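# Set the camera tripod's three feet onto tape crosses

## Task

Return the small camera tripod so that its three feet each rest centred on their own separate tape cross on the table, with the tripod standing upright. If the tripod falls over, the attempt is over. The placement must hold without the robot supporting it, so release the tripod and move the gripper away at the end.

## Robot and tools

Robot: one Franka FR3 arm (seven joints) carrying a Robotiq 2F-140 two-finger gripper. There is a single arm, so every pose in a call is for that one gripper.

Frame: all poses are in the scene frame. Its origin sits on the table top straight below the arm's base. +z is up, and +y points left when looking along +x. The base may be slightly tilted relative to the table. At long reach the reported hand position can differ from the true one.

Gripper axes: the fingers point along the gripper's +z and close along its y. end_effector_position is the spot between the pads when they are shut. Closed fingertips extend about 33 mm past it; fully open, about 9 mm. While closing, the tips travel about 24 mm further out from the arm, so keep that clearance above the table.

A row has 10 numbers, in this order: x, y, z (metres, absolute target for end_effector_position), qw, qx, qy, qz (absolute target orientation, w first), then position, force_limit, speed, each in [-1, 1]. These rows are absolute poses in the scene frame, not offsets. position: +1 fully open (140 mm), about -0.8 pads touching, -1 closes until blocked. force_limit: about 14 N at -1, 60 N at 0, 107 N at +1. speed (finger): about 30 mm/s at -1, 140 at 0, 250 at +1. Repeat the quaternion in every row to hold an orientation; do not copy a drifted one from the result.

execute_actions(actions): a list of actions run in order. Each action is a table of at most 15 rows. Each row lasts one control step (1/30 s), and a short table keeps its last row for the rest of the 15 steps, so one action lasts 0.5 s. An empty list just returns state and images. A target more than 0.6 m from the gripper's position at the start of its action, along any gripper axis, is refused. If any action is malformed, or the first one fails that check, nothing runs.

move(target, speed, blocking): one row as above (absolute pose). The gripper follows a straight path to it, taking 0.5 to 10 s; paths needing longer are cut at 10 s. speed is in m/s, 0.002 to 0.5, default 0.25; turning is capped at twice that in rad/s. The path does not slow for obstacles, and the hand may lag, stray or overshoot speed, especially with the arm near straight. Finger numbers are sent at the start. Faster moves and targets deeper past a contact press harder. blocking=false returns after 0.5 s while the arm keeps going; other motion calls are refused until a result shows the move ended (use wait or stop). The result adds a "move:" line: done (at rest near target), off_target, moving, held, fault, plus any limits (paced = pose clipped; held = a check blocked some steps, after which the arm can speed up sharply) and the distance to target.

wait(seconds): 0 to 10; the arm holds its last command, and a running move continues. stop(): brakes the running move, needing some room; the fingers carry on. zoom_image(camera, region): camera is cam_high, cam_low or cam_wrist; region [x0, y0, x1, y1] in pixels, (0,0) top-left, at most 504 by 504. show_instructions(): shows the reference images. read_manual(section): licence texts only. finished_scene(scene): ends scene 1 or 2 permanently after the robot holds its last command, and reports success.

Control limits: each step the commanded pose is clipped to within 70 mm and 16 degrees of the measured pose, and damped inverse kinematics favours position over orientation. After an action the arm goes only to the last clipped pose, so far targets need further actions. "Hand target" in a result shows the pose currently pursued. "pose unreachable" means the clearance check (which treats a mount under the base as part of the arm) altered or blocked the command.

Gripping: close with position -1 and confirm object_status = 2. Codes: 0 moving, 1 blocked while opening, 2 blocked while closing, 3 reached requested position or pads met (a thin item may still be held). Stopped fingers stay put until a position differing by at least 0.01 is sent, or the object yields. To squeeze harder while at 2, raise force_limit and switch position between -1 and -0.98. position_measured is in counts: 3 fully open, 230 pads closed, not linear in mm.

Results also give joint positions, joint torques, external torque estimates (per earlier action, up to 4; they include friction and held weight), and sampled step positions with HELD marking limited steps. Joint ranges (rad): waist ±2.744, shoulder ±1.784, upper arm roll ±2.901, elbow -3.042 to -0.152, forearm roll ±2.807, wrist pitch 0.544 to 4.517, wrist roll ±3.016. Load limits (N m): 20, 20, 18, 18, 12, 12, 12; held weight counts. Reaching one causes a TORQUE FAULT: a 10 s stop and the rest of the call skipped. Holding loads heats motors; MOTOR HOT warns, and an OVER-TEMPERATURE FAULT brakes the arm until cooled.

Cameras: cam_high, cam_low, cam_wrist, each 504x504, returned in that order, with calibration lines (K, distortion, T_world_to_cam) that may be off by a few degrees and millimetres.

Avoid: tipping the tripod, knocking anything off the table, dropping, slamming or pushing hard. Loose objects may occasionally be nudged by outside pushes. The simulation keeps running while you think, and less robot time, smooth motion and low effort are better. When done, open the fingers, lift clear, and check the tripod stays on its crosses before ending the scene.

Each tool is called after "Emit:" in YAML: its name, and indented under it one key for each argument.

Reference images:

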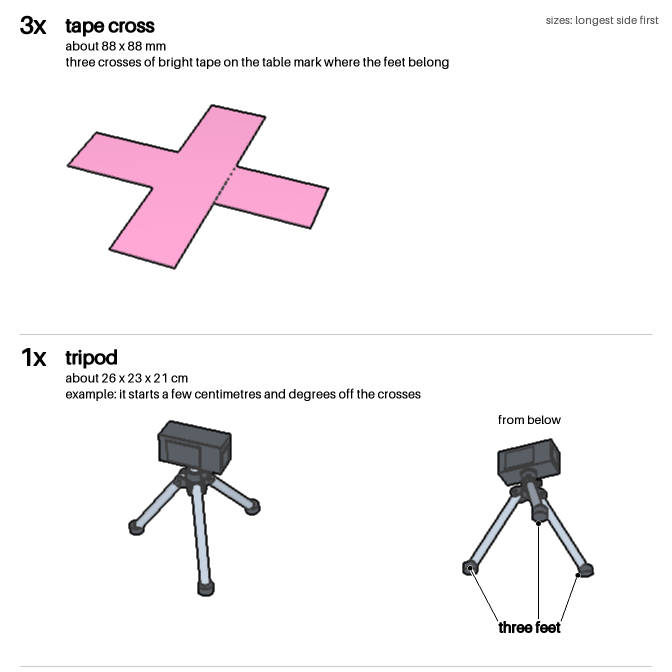

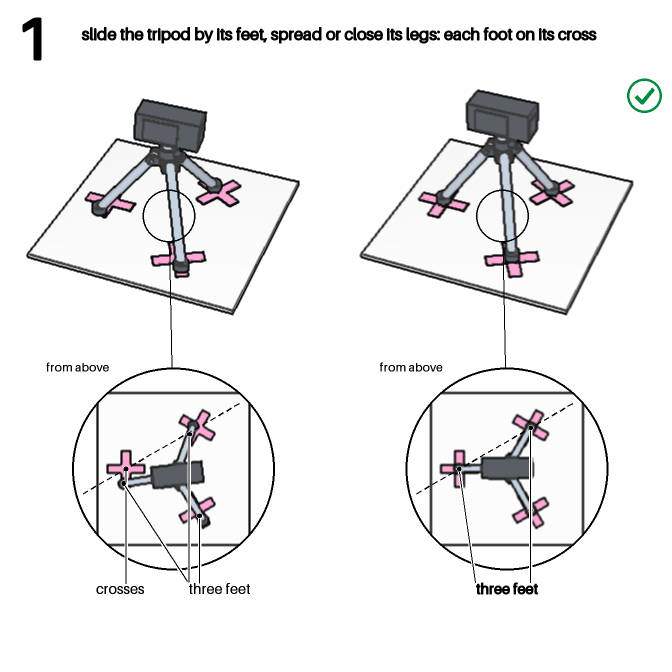

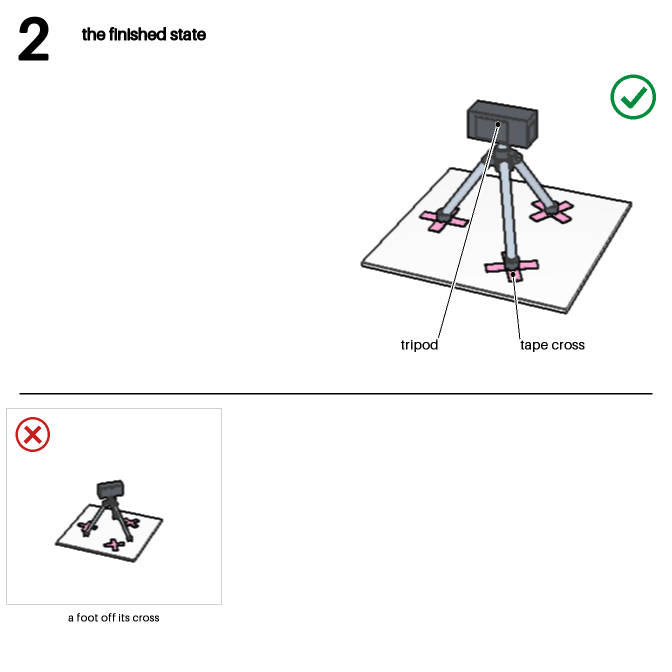

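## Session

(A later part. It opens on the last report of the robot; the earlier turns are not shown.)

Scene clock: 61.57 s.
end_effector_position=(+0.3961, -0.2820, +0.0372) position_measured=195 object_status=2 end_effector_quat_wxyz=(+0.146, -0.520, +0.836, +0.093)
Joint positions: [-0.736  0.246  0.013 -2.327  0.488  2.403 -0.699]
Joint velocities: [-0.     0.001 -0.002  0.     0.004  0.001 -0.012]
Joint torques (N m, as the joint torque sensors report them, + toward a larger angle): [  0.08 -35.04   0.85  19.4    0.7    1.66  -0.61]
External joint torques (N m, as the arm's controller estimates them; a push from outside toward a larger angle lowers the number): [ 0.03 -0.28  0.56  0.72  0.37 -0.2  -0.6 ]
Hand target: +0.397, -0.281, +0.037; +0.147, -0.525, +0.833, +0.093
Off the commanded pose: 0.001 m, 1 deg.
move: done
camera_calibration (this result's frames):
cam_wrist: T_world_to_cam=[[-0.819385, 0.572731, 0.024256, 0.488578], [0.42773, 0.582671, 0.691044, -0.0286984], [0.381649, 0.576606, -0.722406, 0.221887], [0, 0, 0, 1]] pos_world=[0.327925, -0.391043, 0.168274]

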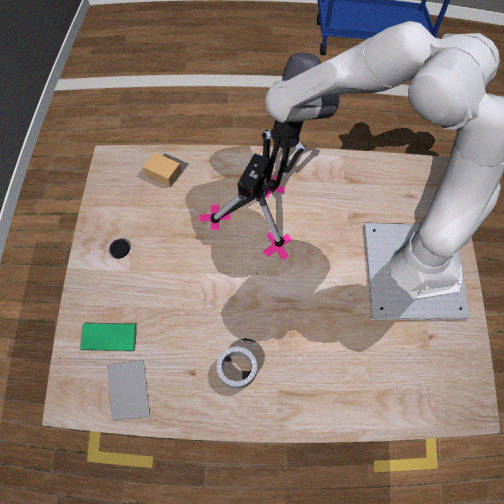

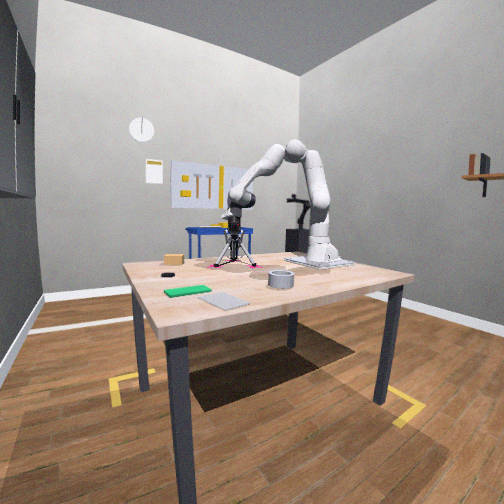

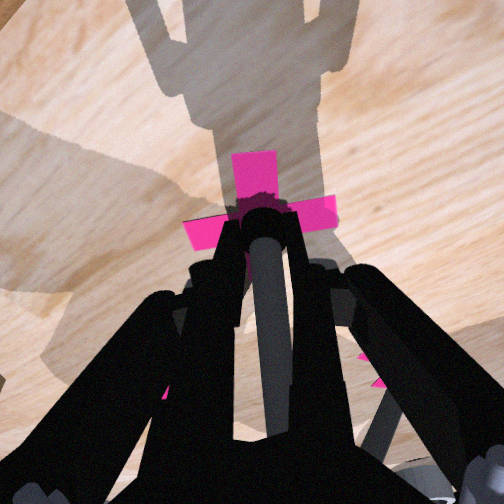

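Emit:
move:
  target: [0.398,-0.282,0.041,-0.150,0.500,-0.849,-0.088,-1,-0.8,-0.7]
  speed: 0.015

Emit:
zoom_image:
  camera: "cam_high"
  region: [180, 140, 320, 280]

Scene clock: 70.63 s.
end_effector_position=(+0.3971, -0.2818, +0.0398) position_measured=195 object_status=2 end_effector_quat_wxyz=(+0.149, -0.504, +0.846, +0.089)
Joint positions: [-0.736  0.233  0.013 -2.34   0.508  2.415 -0.678]
Joint velocities: [ 0.003  0.001  0.    -0.002  0.     0.002  0.006]
Joint torques (N m, as the joint torque sensors report them, + toward a larger angle): [  1.12 -37.86  -0.46  18.31   1.45   2.31   0.15]
External joint torques (N m, as the arm's controller estimates them; a push from outside toward a larger angle lowers the number): [ 0.74 -3.75 -1.05 -0.26  1.15  0.49  0.16]
Hand target: +0.398, -0.282, +0.041; +0.150, -0.500, +0.848, +0.088
Off the commanded pose: 0.001 m, 1 deg.
move: done
camera_calibration (this result's frames):
cam_wrist: T_world_to_cam=[[-0.796163, 0.604712, 0.0211623, 0.489185], [0.447519, 0.564943, 0.693228, -0.0439881], [0.407248, 0.561393, -0.720407, 0.208702], [0, 0, 0, 1]] pos_world=[0.324163, -0.38813, 0.170492]

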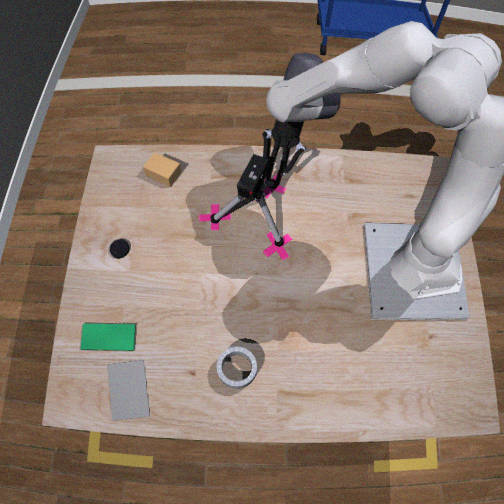

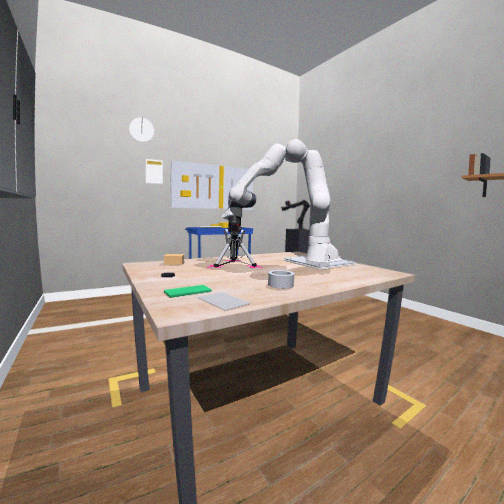

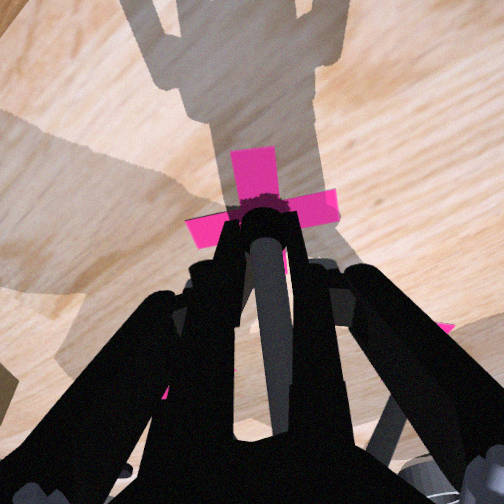

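Region (180, 140, 320, 280) of cam_high's 504x504 image, scaled by 3.600, with more detail than that image has.

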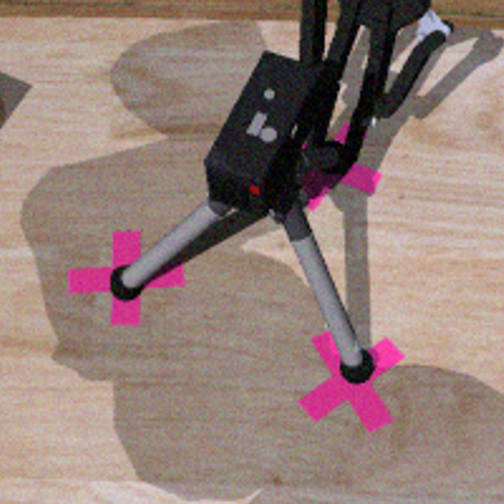

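Emit:
move:
  target: [0.398,-0.282,0.042,-0.153,0.470,-0.866,-0.083,-1,-0.8,-0.7]
  speed: 0.015

Emit:
zoom_image:
  camera: "cam_high"
  region: [180, 140, 320, 280]

Scene clock: 76.43 s.
end_effector_position=(+0.3959, -0.2804, +0.0400) position_measured=195 object_status=2 end_effector_quat_wxyz=(+0.152, -0.476, +0.862, +0.086)
Joint positions: [-0.736  0.219  0.013 -2.364  0.535  2.438 -0.64 ]
Joint velocities: [-0.     0.    -0.001  0.     0.002  0.003  0.009]
Joint torques (N m, as the joint torque sensors report them, + toward a larger angle): [  1.61 -37.2   -0.33  18.49   1.46   2.78   0.38]
External joint torques (N m, as the arm's controller estimates them; a push from outside toward a larger angle lowers the number): [ 1.58 -3.42 -0.55 -0.13  1.17  0.9   0.38]
Hand target: +0.398, -0.282, +0.042; +0.153, -0.470, +0.865, +0.083
Off the commanded pose: 0.003 m, 1 deg.
move: done
camera_calibration (this result's frames):
cam_wrist: T_world_to_cam=[[-0.755631, 0.65454, 0.0244819, 0.485112], [0.483717, 0.532442, 0.694639, -0.0678995], [0.441634, 0.536733, -0.718942, 0.187993], [0, 0, 0, 1]] pos_world=[0.316385, -0.382275, 0.170445]

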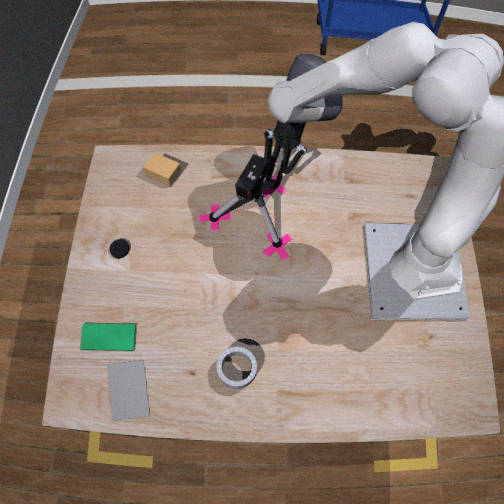

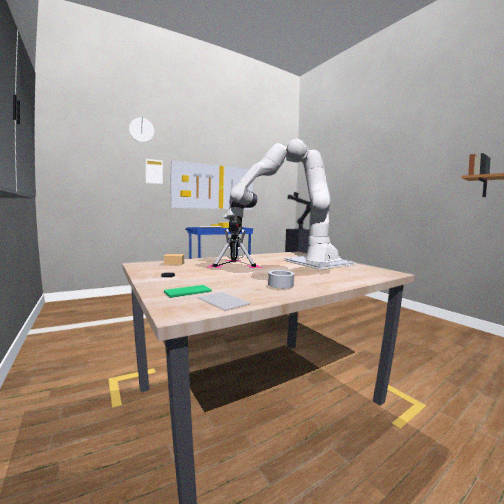

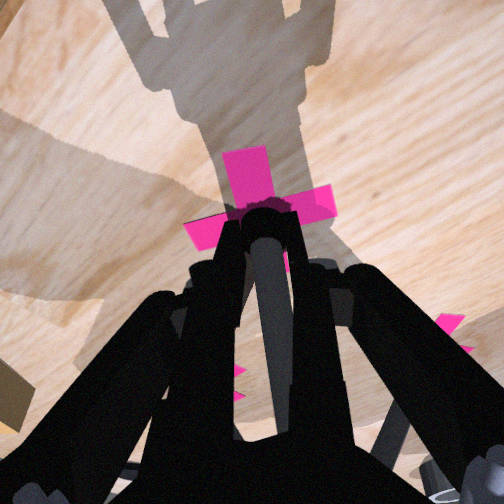

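Region (180, 140, 320, 280) of cam_high's 504x504 image, scaled by 3.600, with more detail than that image has.

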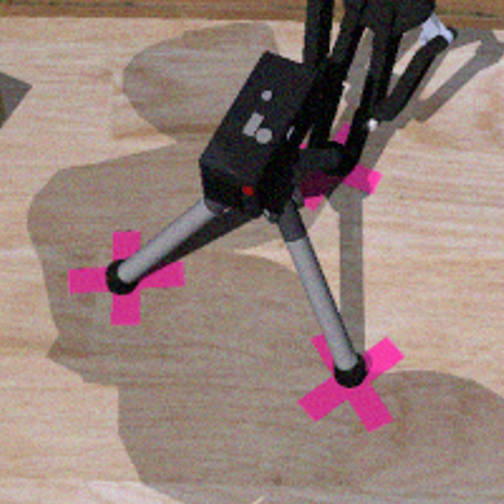

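Emit:
move:
  target: [0.396,-0.286,0.041,-0.153,0.470,-0.866,-0.083,-1,-0.8,-0.7]
  speed: 0.015

Emit:
move:
  target: [0.396,-0.285,0.037,-0.152,0.485,-0.857,-0.086,-1,-0.8,-0.7]
  speed: 0.02

Emit:
move:
  target: [0.396,-0.285,0.038,-0.152,0.485,-0.857,-0.086,0,-0.8,-0.5]
  speed: 0.02

Emit:
move:
  target: [0.365,-0.33,0.10,-0.152,0.485,-0.857,-0.086,0,-0.8,-0.5]
  speed: 0.1

Emit:
zoom_image:
  camera: "cam_high"
  region: [180, 140, 320, 280]

Scene clock: 81.20 s.
end_effector_position=(+0.3949, -0.2814, +0.0395) position_measured=195 object_status=2 end_effector_quat_wxyz=(+0.152, -0.474, +0.863, +0.086)
Joint positions: [-0.736  0.221  0.01  -2.364  0.536  2.438 -0.639]
Joint velocities: [ 0.001  0.    -0.002  0.001  0.     0.     0.001]
Joint torques (N m, as the joint torque sensors report them, + toward a larger angle): [ -0.7  -35.06  -2.08  20.97   0.89   2.34   0.08]
External joint torques (N m, as the arm's controller estimates them; a push from outside toward a larger angle lowers the number): [-0.97 -1.21 -2.52  2.39  0.62  0.48  0.09]
Hand target: +0.396, -0.286, +0.041; +0.153, -0.470, +0.865, +0.083
Off the commanded pose: 0.005 m, 1 deg.
move: off_target
camera_calibration (this result's frames):
cam_wrist: T_world_to_cam=[[-0.752827, 0.657713, 0.0257882, 0.484818], [0.486926, 0.530124, 0.69417, -0.0684045], [0.442893, 0.535147, -0.719349, 0.187627], [0, 0, 0, 1]] pos_world=[0.315194, -0.383016, 0.169951]

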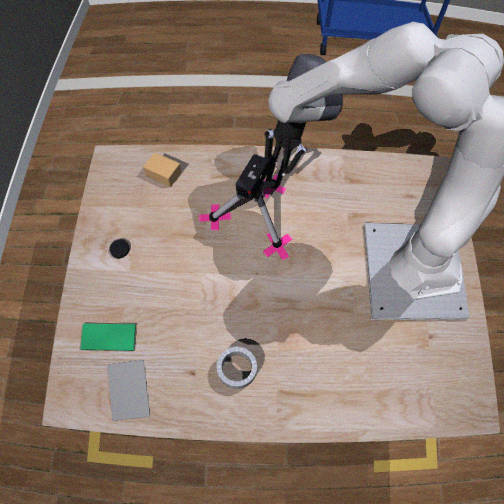

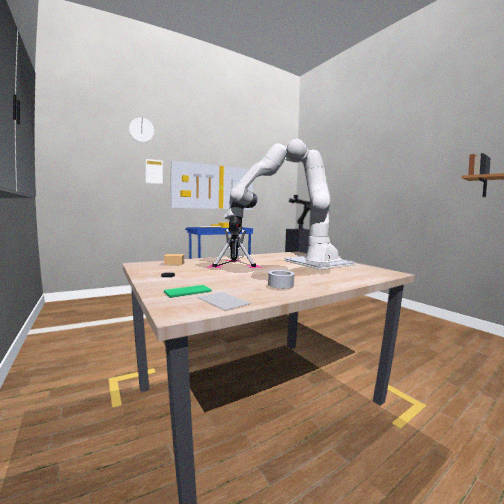

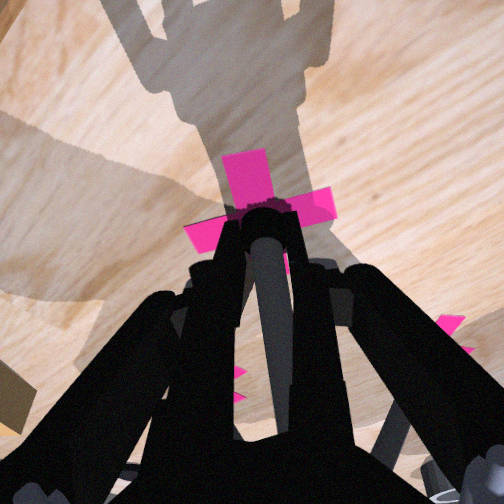

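Scene clock: 82.07 s.
end_effector_position=(+0.3950, -0.2818, +0.0357) position_measured=195 object_status=2 end_effector_quat_wxyz=(+0.151, -0.483, +0.858, +0.089)
Joint positions: [-0.736  0.235  0.01  -2.354  0.531  2.434 -0.658]
Joint velocities: [ 0.     0.002 -0.     0.001 -0.    -0.002 -0.015]
Joint torques (N m, as the joint torque sensors report them, + toward a larger angle): [ -0.2  -35.21  -1.05  20.7   -0.02   1.99  -0.11]
External joint torques (N m, as the arm's controller estimates them; a push from outside toward a larger angle lowers the number): [-0.4  -1.07 -1.43  2.31 -0.28  0.17 -0.1 ]
Hand target: +0.396, -0.285, +0.037; +0.152, -0.485, +0.857, +0.086
Off the commanded pose: 0.004 m, 0 deg.
move: off_target
camera_calibration (this result's frames):
cam_wrist: T_world_to_cam=[[-0.767098, 0.640964, 0.0269291, 0.486095], [0.47534, 0.539689, 0.694829, -0.0583384], [0.430827, 0.545802, -0.718671, 0.192799], [0, 0, 0, 1]] pos_world=[0.31755, -0.385315, 0.166004]

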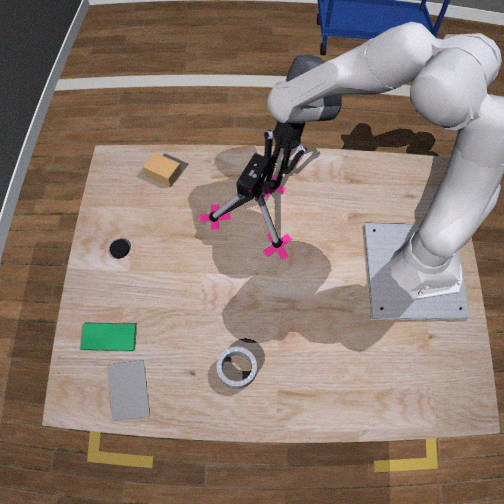

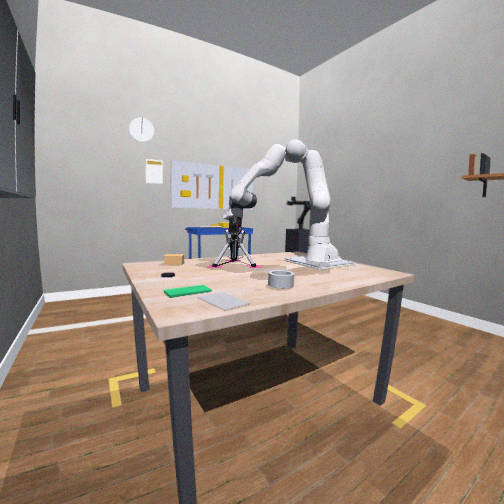

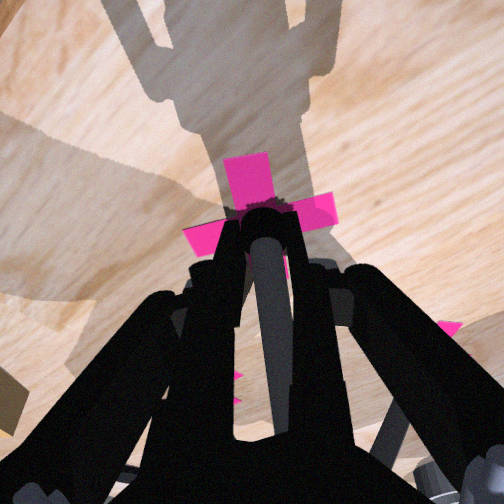

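Scene clock: 82.77 s.
end_effector_position=(+0.3960, -0.2828, +0.0365) position_measured=129 object_status=0 end_effector_quat_wxyz=(+0.152, -0.484, +0.858, +0.088)
Joint positions: [-0.736  0.235  0.01  -2.351  0.531  2.434 -0.658]
Joint velocities: [-0.001 -0.002  0.    -0.001  0.002 -0.001 -0.003]
Joint torques (N m, as the joint torque sensors report them, + toward a larger angle): [ -0.3  -36.59  -1.29  19.99  -0.32   1.67  -0.29]
External joint torques (N m, as the arm's controller estimates them; a push from outside toward a larger angle lowers the number): [-0.45 -2.2  -1.65  1.39 -0.59 -0.19 -0.28]
Hand target: +0.396, -0.285, +0.038; +0.152, -0.485, +0.857, +0.086
Off the commanded pose: 0.003 m, 0 deg.
move: done
camera_calibration (this result's frames):
cam_wrist: T_world_to_cam=[[-0.76745, 0.640638, 0.0245632, 0.487585], [0.473819, 0.540968, 0.694873, -0.0579256], [0.431874, 0.544919, -0.718713, 0.192799], [0, 0, 0, 1]] pos_world=[0.318379, -0.38609, 0.166842]

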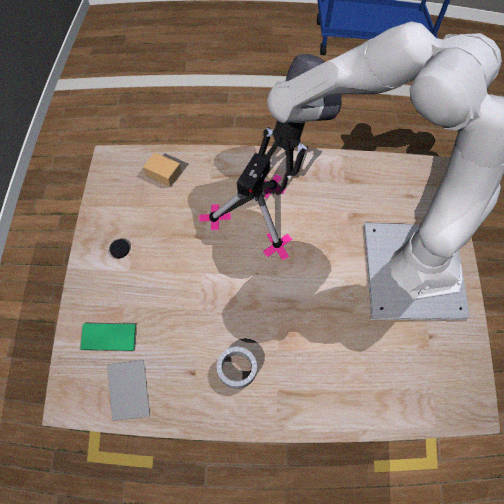

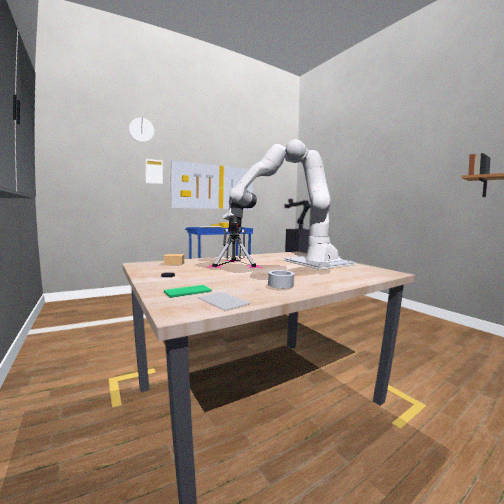

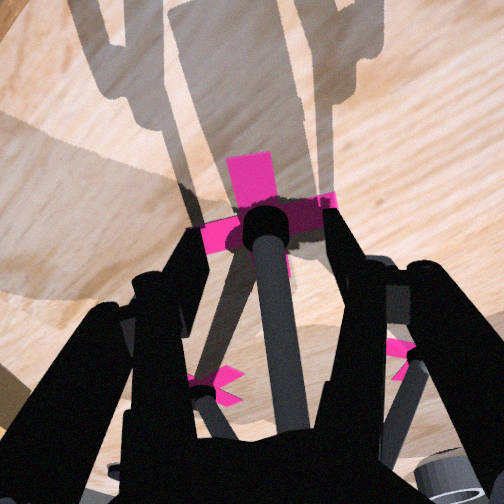

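Scene clock: 84.17 s.
end_effector_position=(+0.3657, -0.3287, +0.0993) position_measured=129 object_status=3 end_effector_quat_wxyz=(+0.153, -0.484, +0.857, +0.086)
Joint positions: [-0.795  0.132 -0.058 -2.29   0.437  2.252 -0.658]
Joint velocities: [-0.001 -0.001 -0.001 -0.001 -0.002 -0.011 -0.001]
Joint torques (N m, as the joint torque sensors report them, + toward a larger angle): [ -0.03 -34.79  -1.38  21.85  -0.05   1.68  -0.25]
External joint torques (N m, as the arm's controller estimates them; a push from outside toward a larger angle lowers the number): [-0.06 -1.68 -1.3   1.15 -0.61 -0.19 -0.24]
Hand target: +0.365, -0.330, +0.100; +0.153, -0.485, +0.857, +0.086
Off the commanded pose: 0.002 m, 0 deg.
move: done
camera_calibration (this result's frames):
cam_wrist: T_world_to_cam=[[-0.76706, 0.641238, 0.0208281, 0.492627], [0.471423, 0.54131, 0.696235, -0.0615013], [0.435178, 0.543873, -0.717512, 0.274475], [0, 0, 0, 1]] pos_world=[0.287422, -0.431879, 0.229498]

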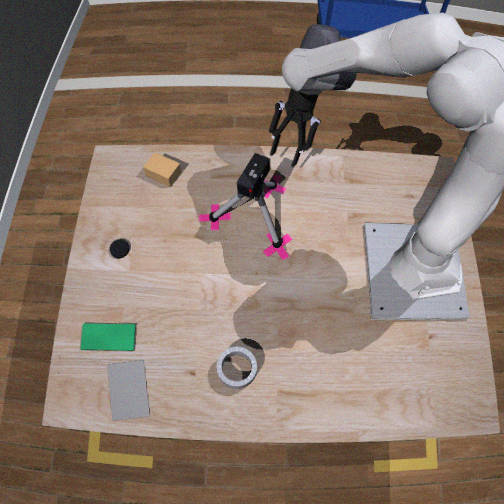

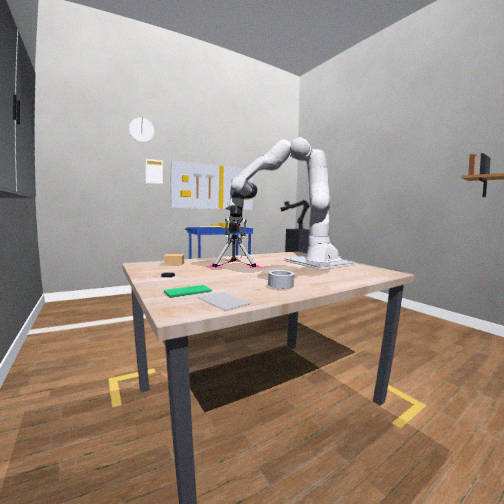

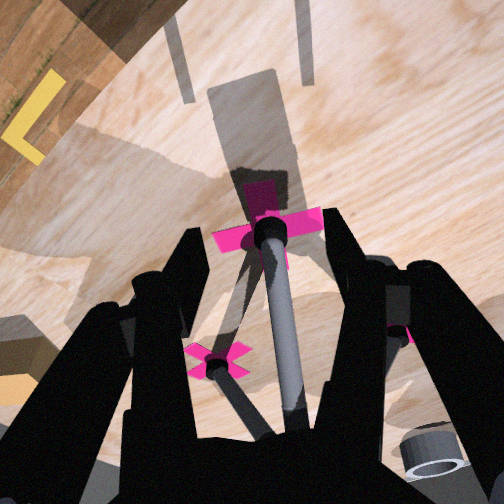

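Region (180, 140, 320, 280) of cam_high's 504x504 image, scaled by 3.600, with more detail than that image has.

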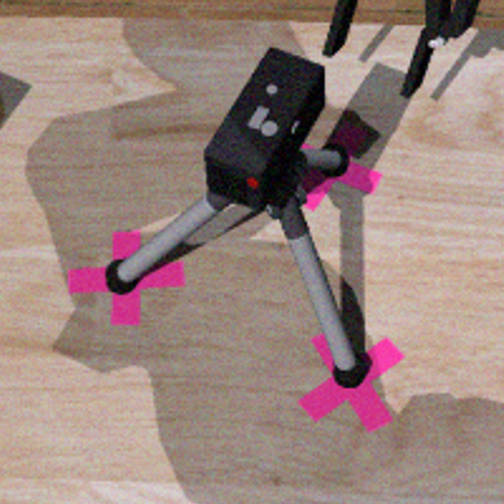

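Emit:
move:
  target: [0.31,-0.18,0.16,0.174,0,0.985,0,0,-0.8,-0.5]
  speed: 0.3

Emit:
move:
  target: [0.372,-0.049,0.09,0.154,0.455,0.874,-0.080,0,-0.8,-0.5]
  speed: 0.25

Scene clock: 91.80 s.
end_effector_position=(+0.3167, -0.1748, +0.1621) position_measured=129 object_status=3 end_effector_quat_wxyz=(+0.178, -0.009, +0.984, +0.004)
Joint positions: [-0.93  -0.783  0.438 -3.007  0.82   2.412  0.355]
Joint velocities: [ 0.     0.001  0.001  0.     0.001 -0.003  0.026]
Joint torques (N m, as the joint torque sensors report them, + toward a larger angle): [-0.65 -4.56 -5.37 23.06  1.15  2.43  0.03]
External joint torques (N m, as the arm's controller estimates them; a push from outside toward a larger angle lowers the number): [-0.73 -1.06  0.09  1.05  0.68 -0.18  0.04]
Hand target: +0.318, -0.175, +0.164; +0.179, -0.003, +0.984, +0.005
Off the commanded pose: 0.009 m, 1 deg.
move: off_target
camera_calibration (this result's frames):
cam_wrist: T_world_to_cam=[[0.132553, 0.990816, 0.0267051, 0.130318], [0.706253, -0.113319, 0.698832, -0.354696], [0.69544, -0.0737714, -0.714788, 0.0662823], [0, 0, 0, 1]] pos_world=[0.187135, -0.164425, 0.29177]

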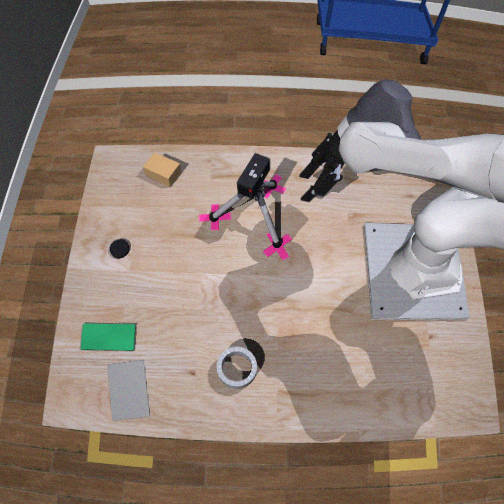

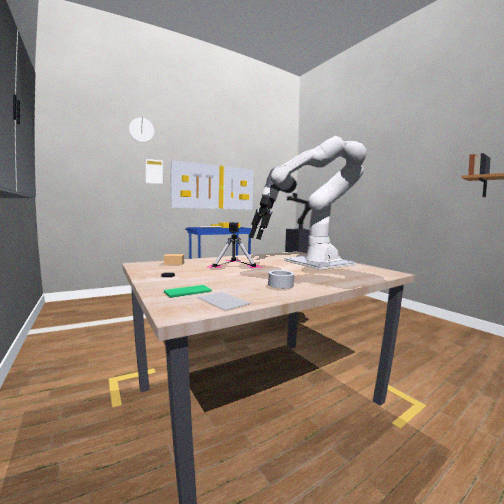

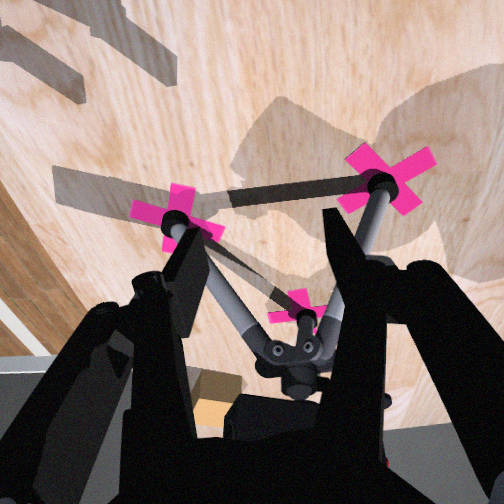

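Scene clock: 94.97 s.
end_effector_position=(+0.3729, -0.0443, +0.0908) position_measured=129 object_status=3 end_effector_quat_wxyz=(+0.150, +0.449, +0.877, -0.079)
Joint positions: [-1.003 -1.169  1.474 -2.871  1.274  2.268  1.807]
Joint velocities: [-0.001 -0.001 -0.     0.     0.    -0.004  0.029]
Joint torques (N m, as the joint torque sensors report them, + toward a larger angle): [ -0.64  10.4  -18.4    7.78   0.2    2.89   0.04]
External joint torques (N m, as the arm's controller estimates them; a push from outside toward a larger angle lowers the number): [-0.69 -0.59  0.46  0.69 -0.55 -0.17  0.05]
Hand target: +0.373, -0.044, +0.091; +0.150, +0.453, +0.875, -0.079
Off the commanded pose: 0.005 m, 1 deg.
move: off_target
camera_calibration (this result's frames):
cam_wrist: T_world_to_cam=[[0.890957, 0.453804, 0.0160625, -0.310141], [0.319616, -0.651846, 0.687708, -0.208415], [0.322555, -0.607585, -0.72581, 0.102257], [0, 0, 0, 1]] pos_world=[0.309951, 0.0670182, 0.22253]

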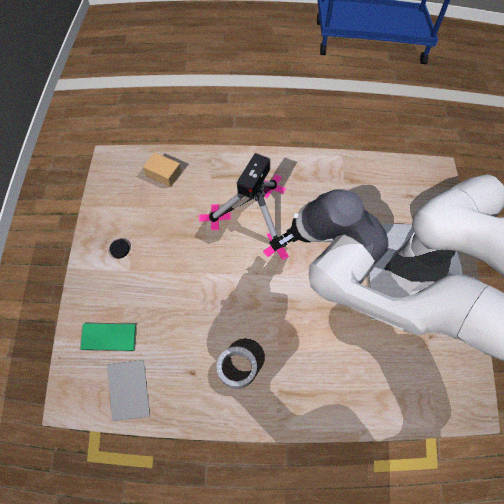

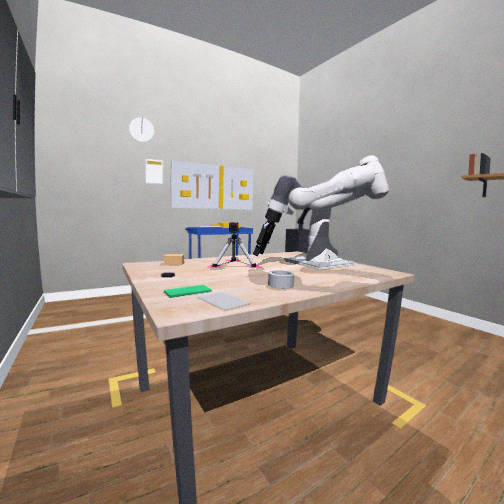

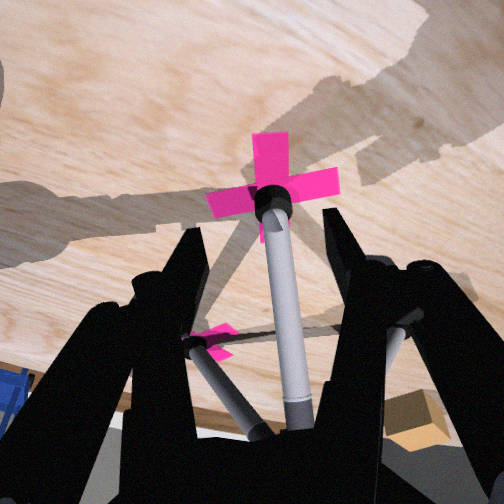

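Emit:
move:
  target: [0.391,-0.060,0.038,0.154,0.455,0.874,-0.080,0,-0.8,-0.5]
  speed: 0.05

Scene clock: 99.53 s.
end_effector_position=(+0.3911, -0.0593, +0.0386) position_measured=129 object_status=3 end_effector_quat_wxyz=(+0.154, +0.461, +0.870, -0.078)
Joint positions: [-1.206 -1.139  1.707 -2.795  1.492  2.372  1.71 ]
Joint velocities: [-0.003 -0.002  0.003  0.002  0.015  0.009 -0.038]
Joint torques (N m, as the joint torque sensors report them, + toward a larger angle): [ -0.61  13.93 -19.36   4.5    1.3    3.47  -0.33]
External joint torques (N m, as the arm's controller estimates them; a push from outside toward a larger angle lowers the number): [-0.74  0.31  0.64  0.84  0.56  0.37 -0.32]
Hand target: +0.393, -0.059, +0.039; +0.156, +0.455, +0.873, -0.079
Off the commanded pose: 0.001 m, 1 deg.
move: done
camera_calibration (this result's frames):
cam_wrist: T_world_to_cam=[[0.902373, 0.430135, 0.0265847, -0.325025], [0.294046, -0.659625, 0.691688, -0.178756], [0.315055, -0.616343, -0.721707, 0.0515872], [0, 0, 0, 1]] pos_world=[0.329603, 0.0536882, 0.169515]

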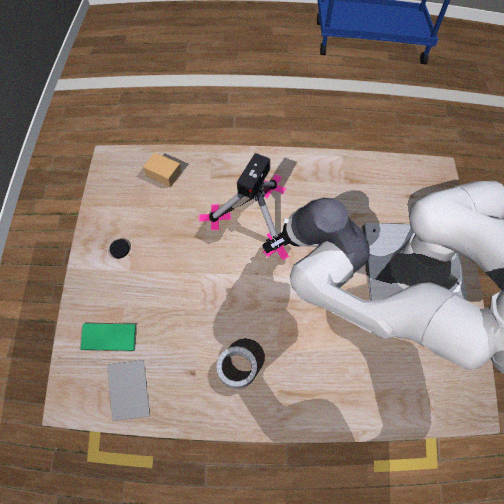

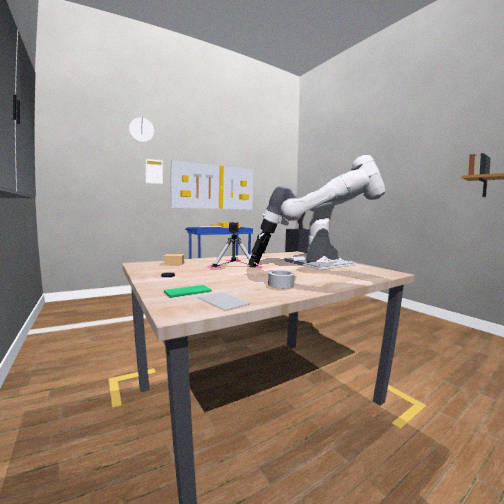

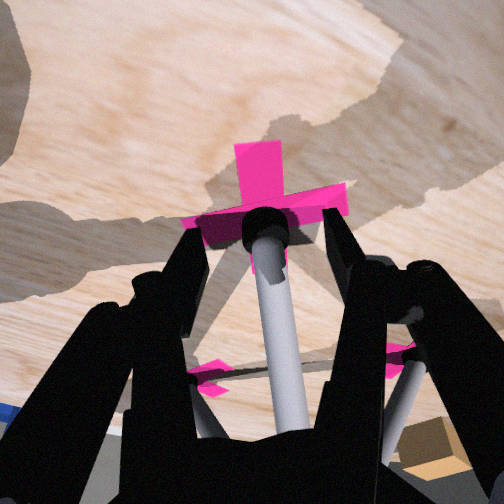

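Emit:
move:
  target: [0.391,-0.060,0.039,0.154,0.455,0.874,-0.080,-1,-0.9,-0.7]
  speed: 0.02

Emit:
move:
  target: [0.390,-0.059,0.045,0.154,0.455,0.874,-0.080,-1,-0.9,-0.7]
  speed: 0.015

Emit:
move:
  target: [0.386,-0.052,0.044,0.154,0.455,0.874,-0.080,-1,-0.9,-0.7]
  speed: 0.01

Emit:
zoom_image:
  camera: "cam_high"
  region: [180, 140, 320, 280]

Scene clock: 103.90 s.
end_effector_position=(+0.3917, -0.0595, +0.0389) position_measured=194 object_status=2 end_effector_quat_wxyz=(+0.155, +0.456, +0.873, -0.079)
Joint positions: [-1.206 -1.139  1.707 -2.795  1.493  2.374  1.698]
Joint velocities: [ 0.001 -0.001 -0.     0.001  0.002  0.     0.   ]
Joint torques (N m, as the joint torque sensors report them, + toward a larger angle): [  0.54  14.56 -20.97   2.7    0.07   3.02  -0.27]
External joint torques (N m, as the arm's controller estimates them; a push from outside toward a larger angle lowers the number): [ 0.4   0.97 -0.93 -0.99 -0.68 -0.08 -0.26]
Hand target: +0.391, -0.060, +0.039; +0.154, +0.455, +0.874, -0.080
Off the commanded pose: 0.001 m, 0 deg.
move: done
camera_calibration (this result's frames):
cam_wrist: T_world_to_cam=[[0.897728, 0.439898, 0.0239506, -0.322994], [0.302202, -0.65446, 0.693078, -0.182179], [0.320558, -0.614957, -0.720465, 0.0494327], [0, 0, 0, 1]] pos_world=[0.329169, 0.0532545, 0.169614]

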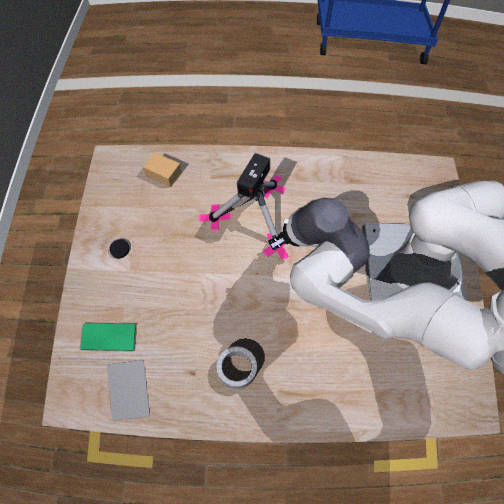

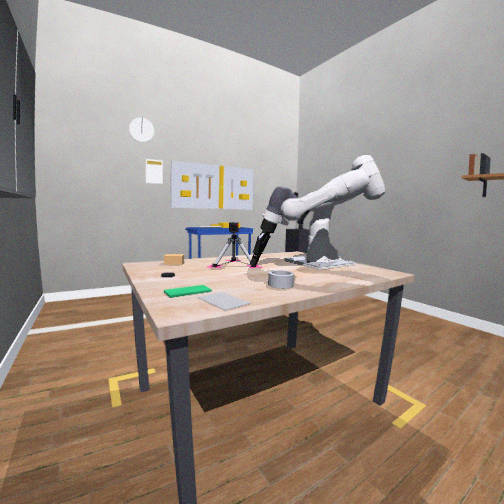

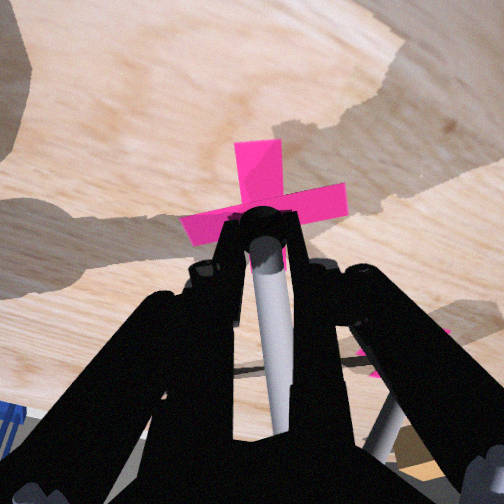

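Scene clock: 104.60 s.
end_effector_position=(+0.3909, -0.0585, +0.0444) position_measured=194 object_status=2 end_effector_quat_wxyz=(+0.154, +0.453, +0.874, -0.079)
Joint positions: [-1.19  -1.139  1.684 -2.801  1.47   2.365  1.702]
Joint velocities: [ 0.003 -0.    -0.003 -0.001 -0.009 -0.006  0.007]
Joint torques (N m, as the joint torque sensors report them, + toward a larger angle): [  1.89  13.67 -21.27   2.06   0.1    3.11   0.02]
External joint torques (N m, as the arm's controller estimates them; a push from outside toward a larger angle lowers the number): [ 1.82  0.33 -1.36 -1.97 -0.64  0.02  0.03]
Hand target: +0.390, -0.059, +0.045; +0.154, +0.455, +0.874, -0.080
Off the commanded pose: 0.001 m, 0 deg.
move: done
camera_calibration (this result's frames):
cam_wrist: T_world_to_cam=[[0.895115, 0.445318, 0.021481, -0.321342], [0.307861, -0.652231, 0.692688, -0.187199], [0.322477, -0.613422, -0.720917, 0.0536041], [0, 0, 0, 1]] pos_world=[0.327984, 0.0538845, 0.175218]

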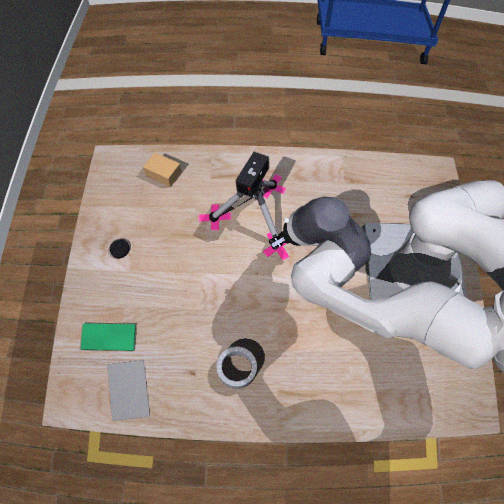

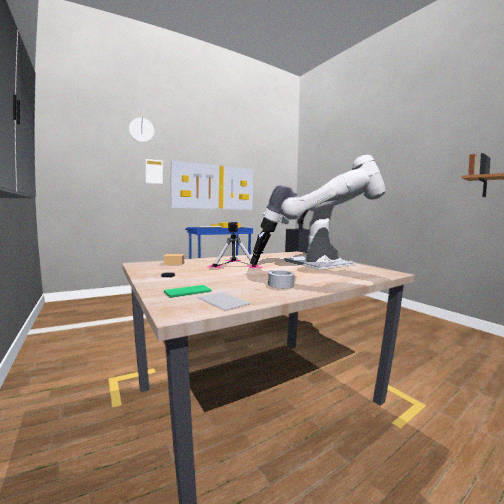

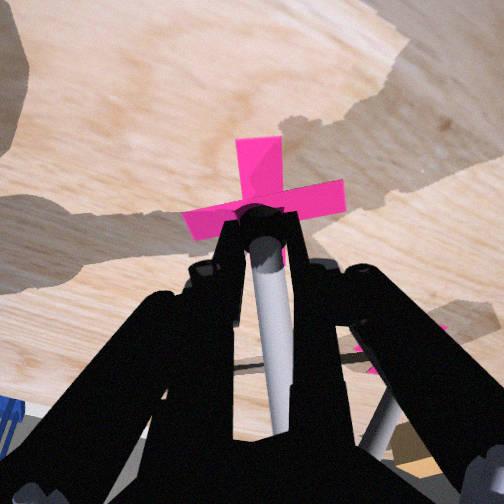

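Scene clock: 105.63 s.
end_effector_position=(+0.3861, -0.0516, +0.0433) position_measured=194 object_status=2 end_effector_quat_wxyz=(+0.153, +0.453, +0.875, -0.080)
Joint positions: [-1.158 -1.139  1.684 -2.813  1.465  2.362  1.726]
Joint velocities: [ 0.003 -0.001 -0.001 -0.002 -0.002 -0.001  0.017]
Joint torques (N m, as the joint torque sensors report them, + toward a larger angle): [  2.27  12.83 -20.56   2.28   0.18   3.18  -0.04]
External joint torques (N m, as the arm's controller estimates them; a push from outside toward a larger angle lowers the number): [ 2.26 -0.35 -0.78 -1.58 -0.57  0.08 -0.03]
Hand target: +0.386, -0.052, +0.044; +0.153, +0.455, +0.874, -0.080
Off the commanded pose: 0.001 m, 0 deg.
move: done
camera_calibration (this result's frames):
cam_wrist: T_world_to_cam=[[0.894657, 0.446328, 0.0195148, -0.319789], [0.310471, -0.652555, 0.691216, -0.181414], [0.321243, -0.612342, -0.722385, 0.0591778], [0, 0, 0, 1]] pos_world=[0.323415, 0.0605849, 0.174386]

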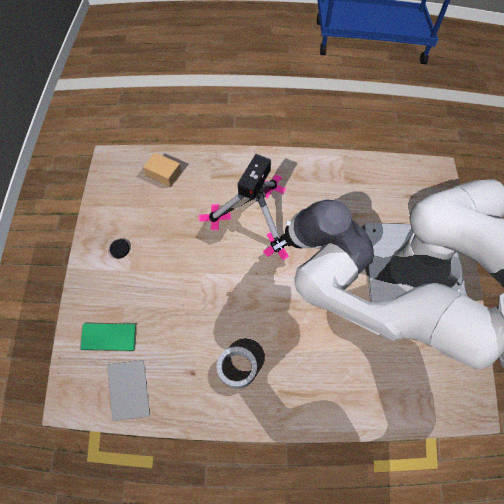

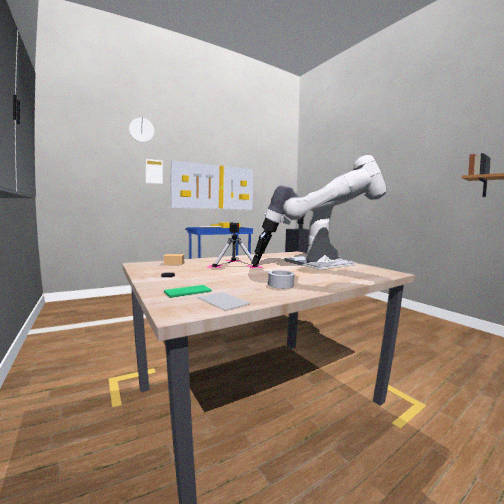

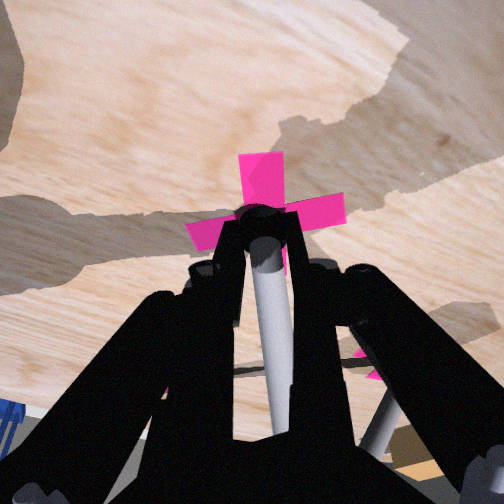

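Region (180, 140, 320, 280) of cam_high's 504x504 image, scaled by 3.600, with more detail than that image has.

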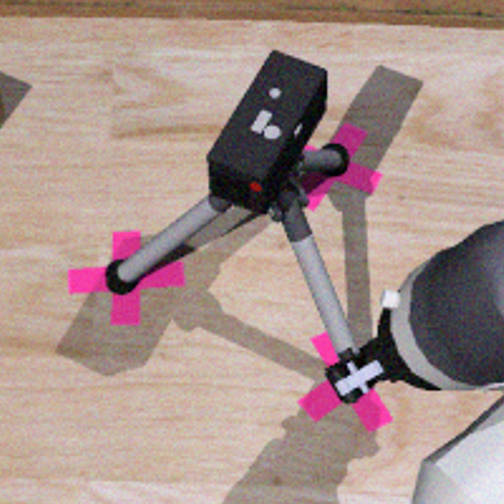

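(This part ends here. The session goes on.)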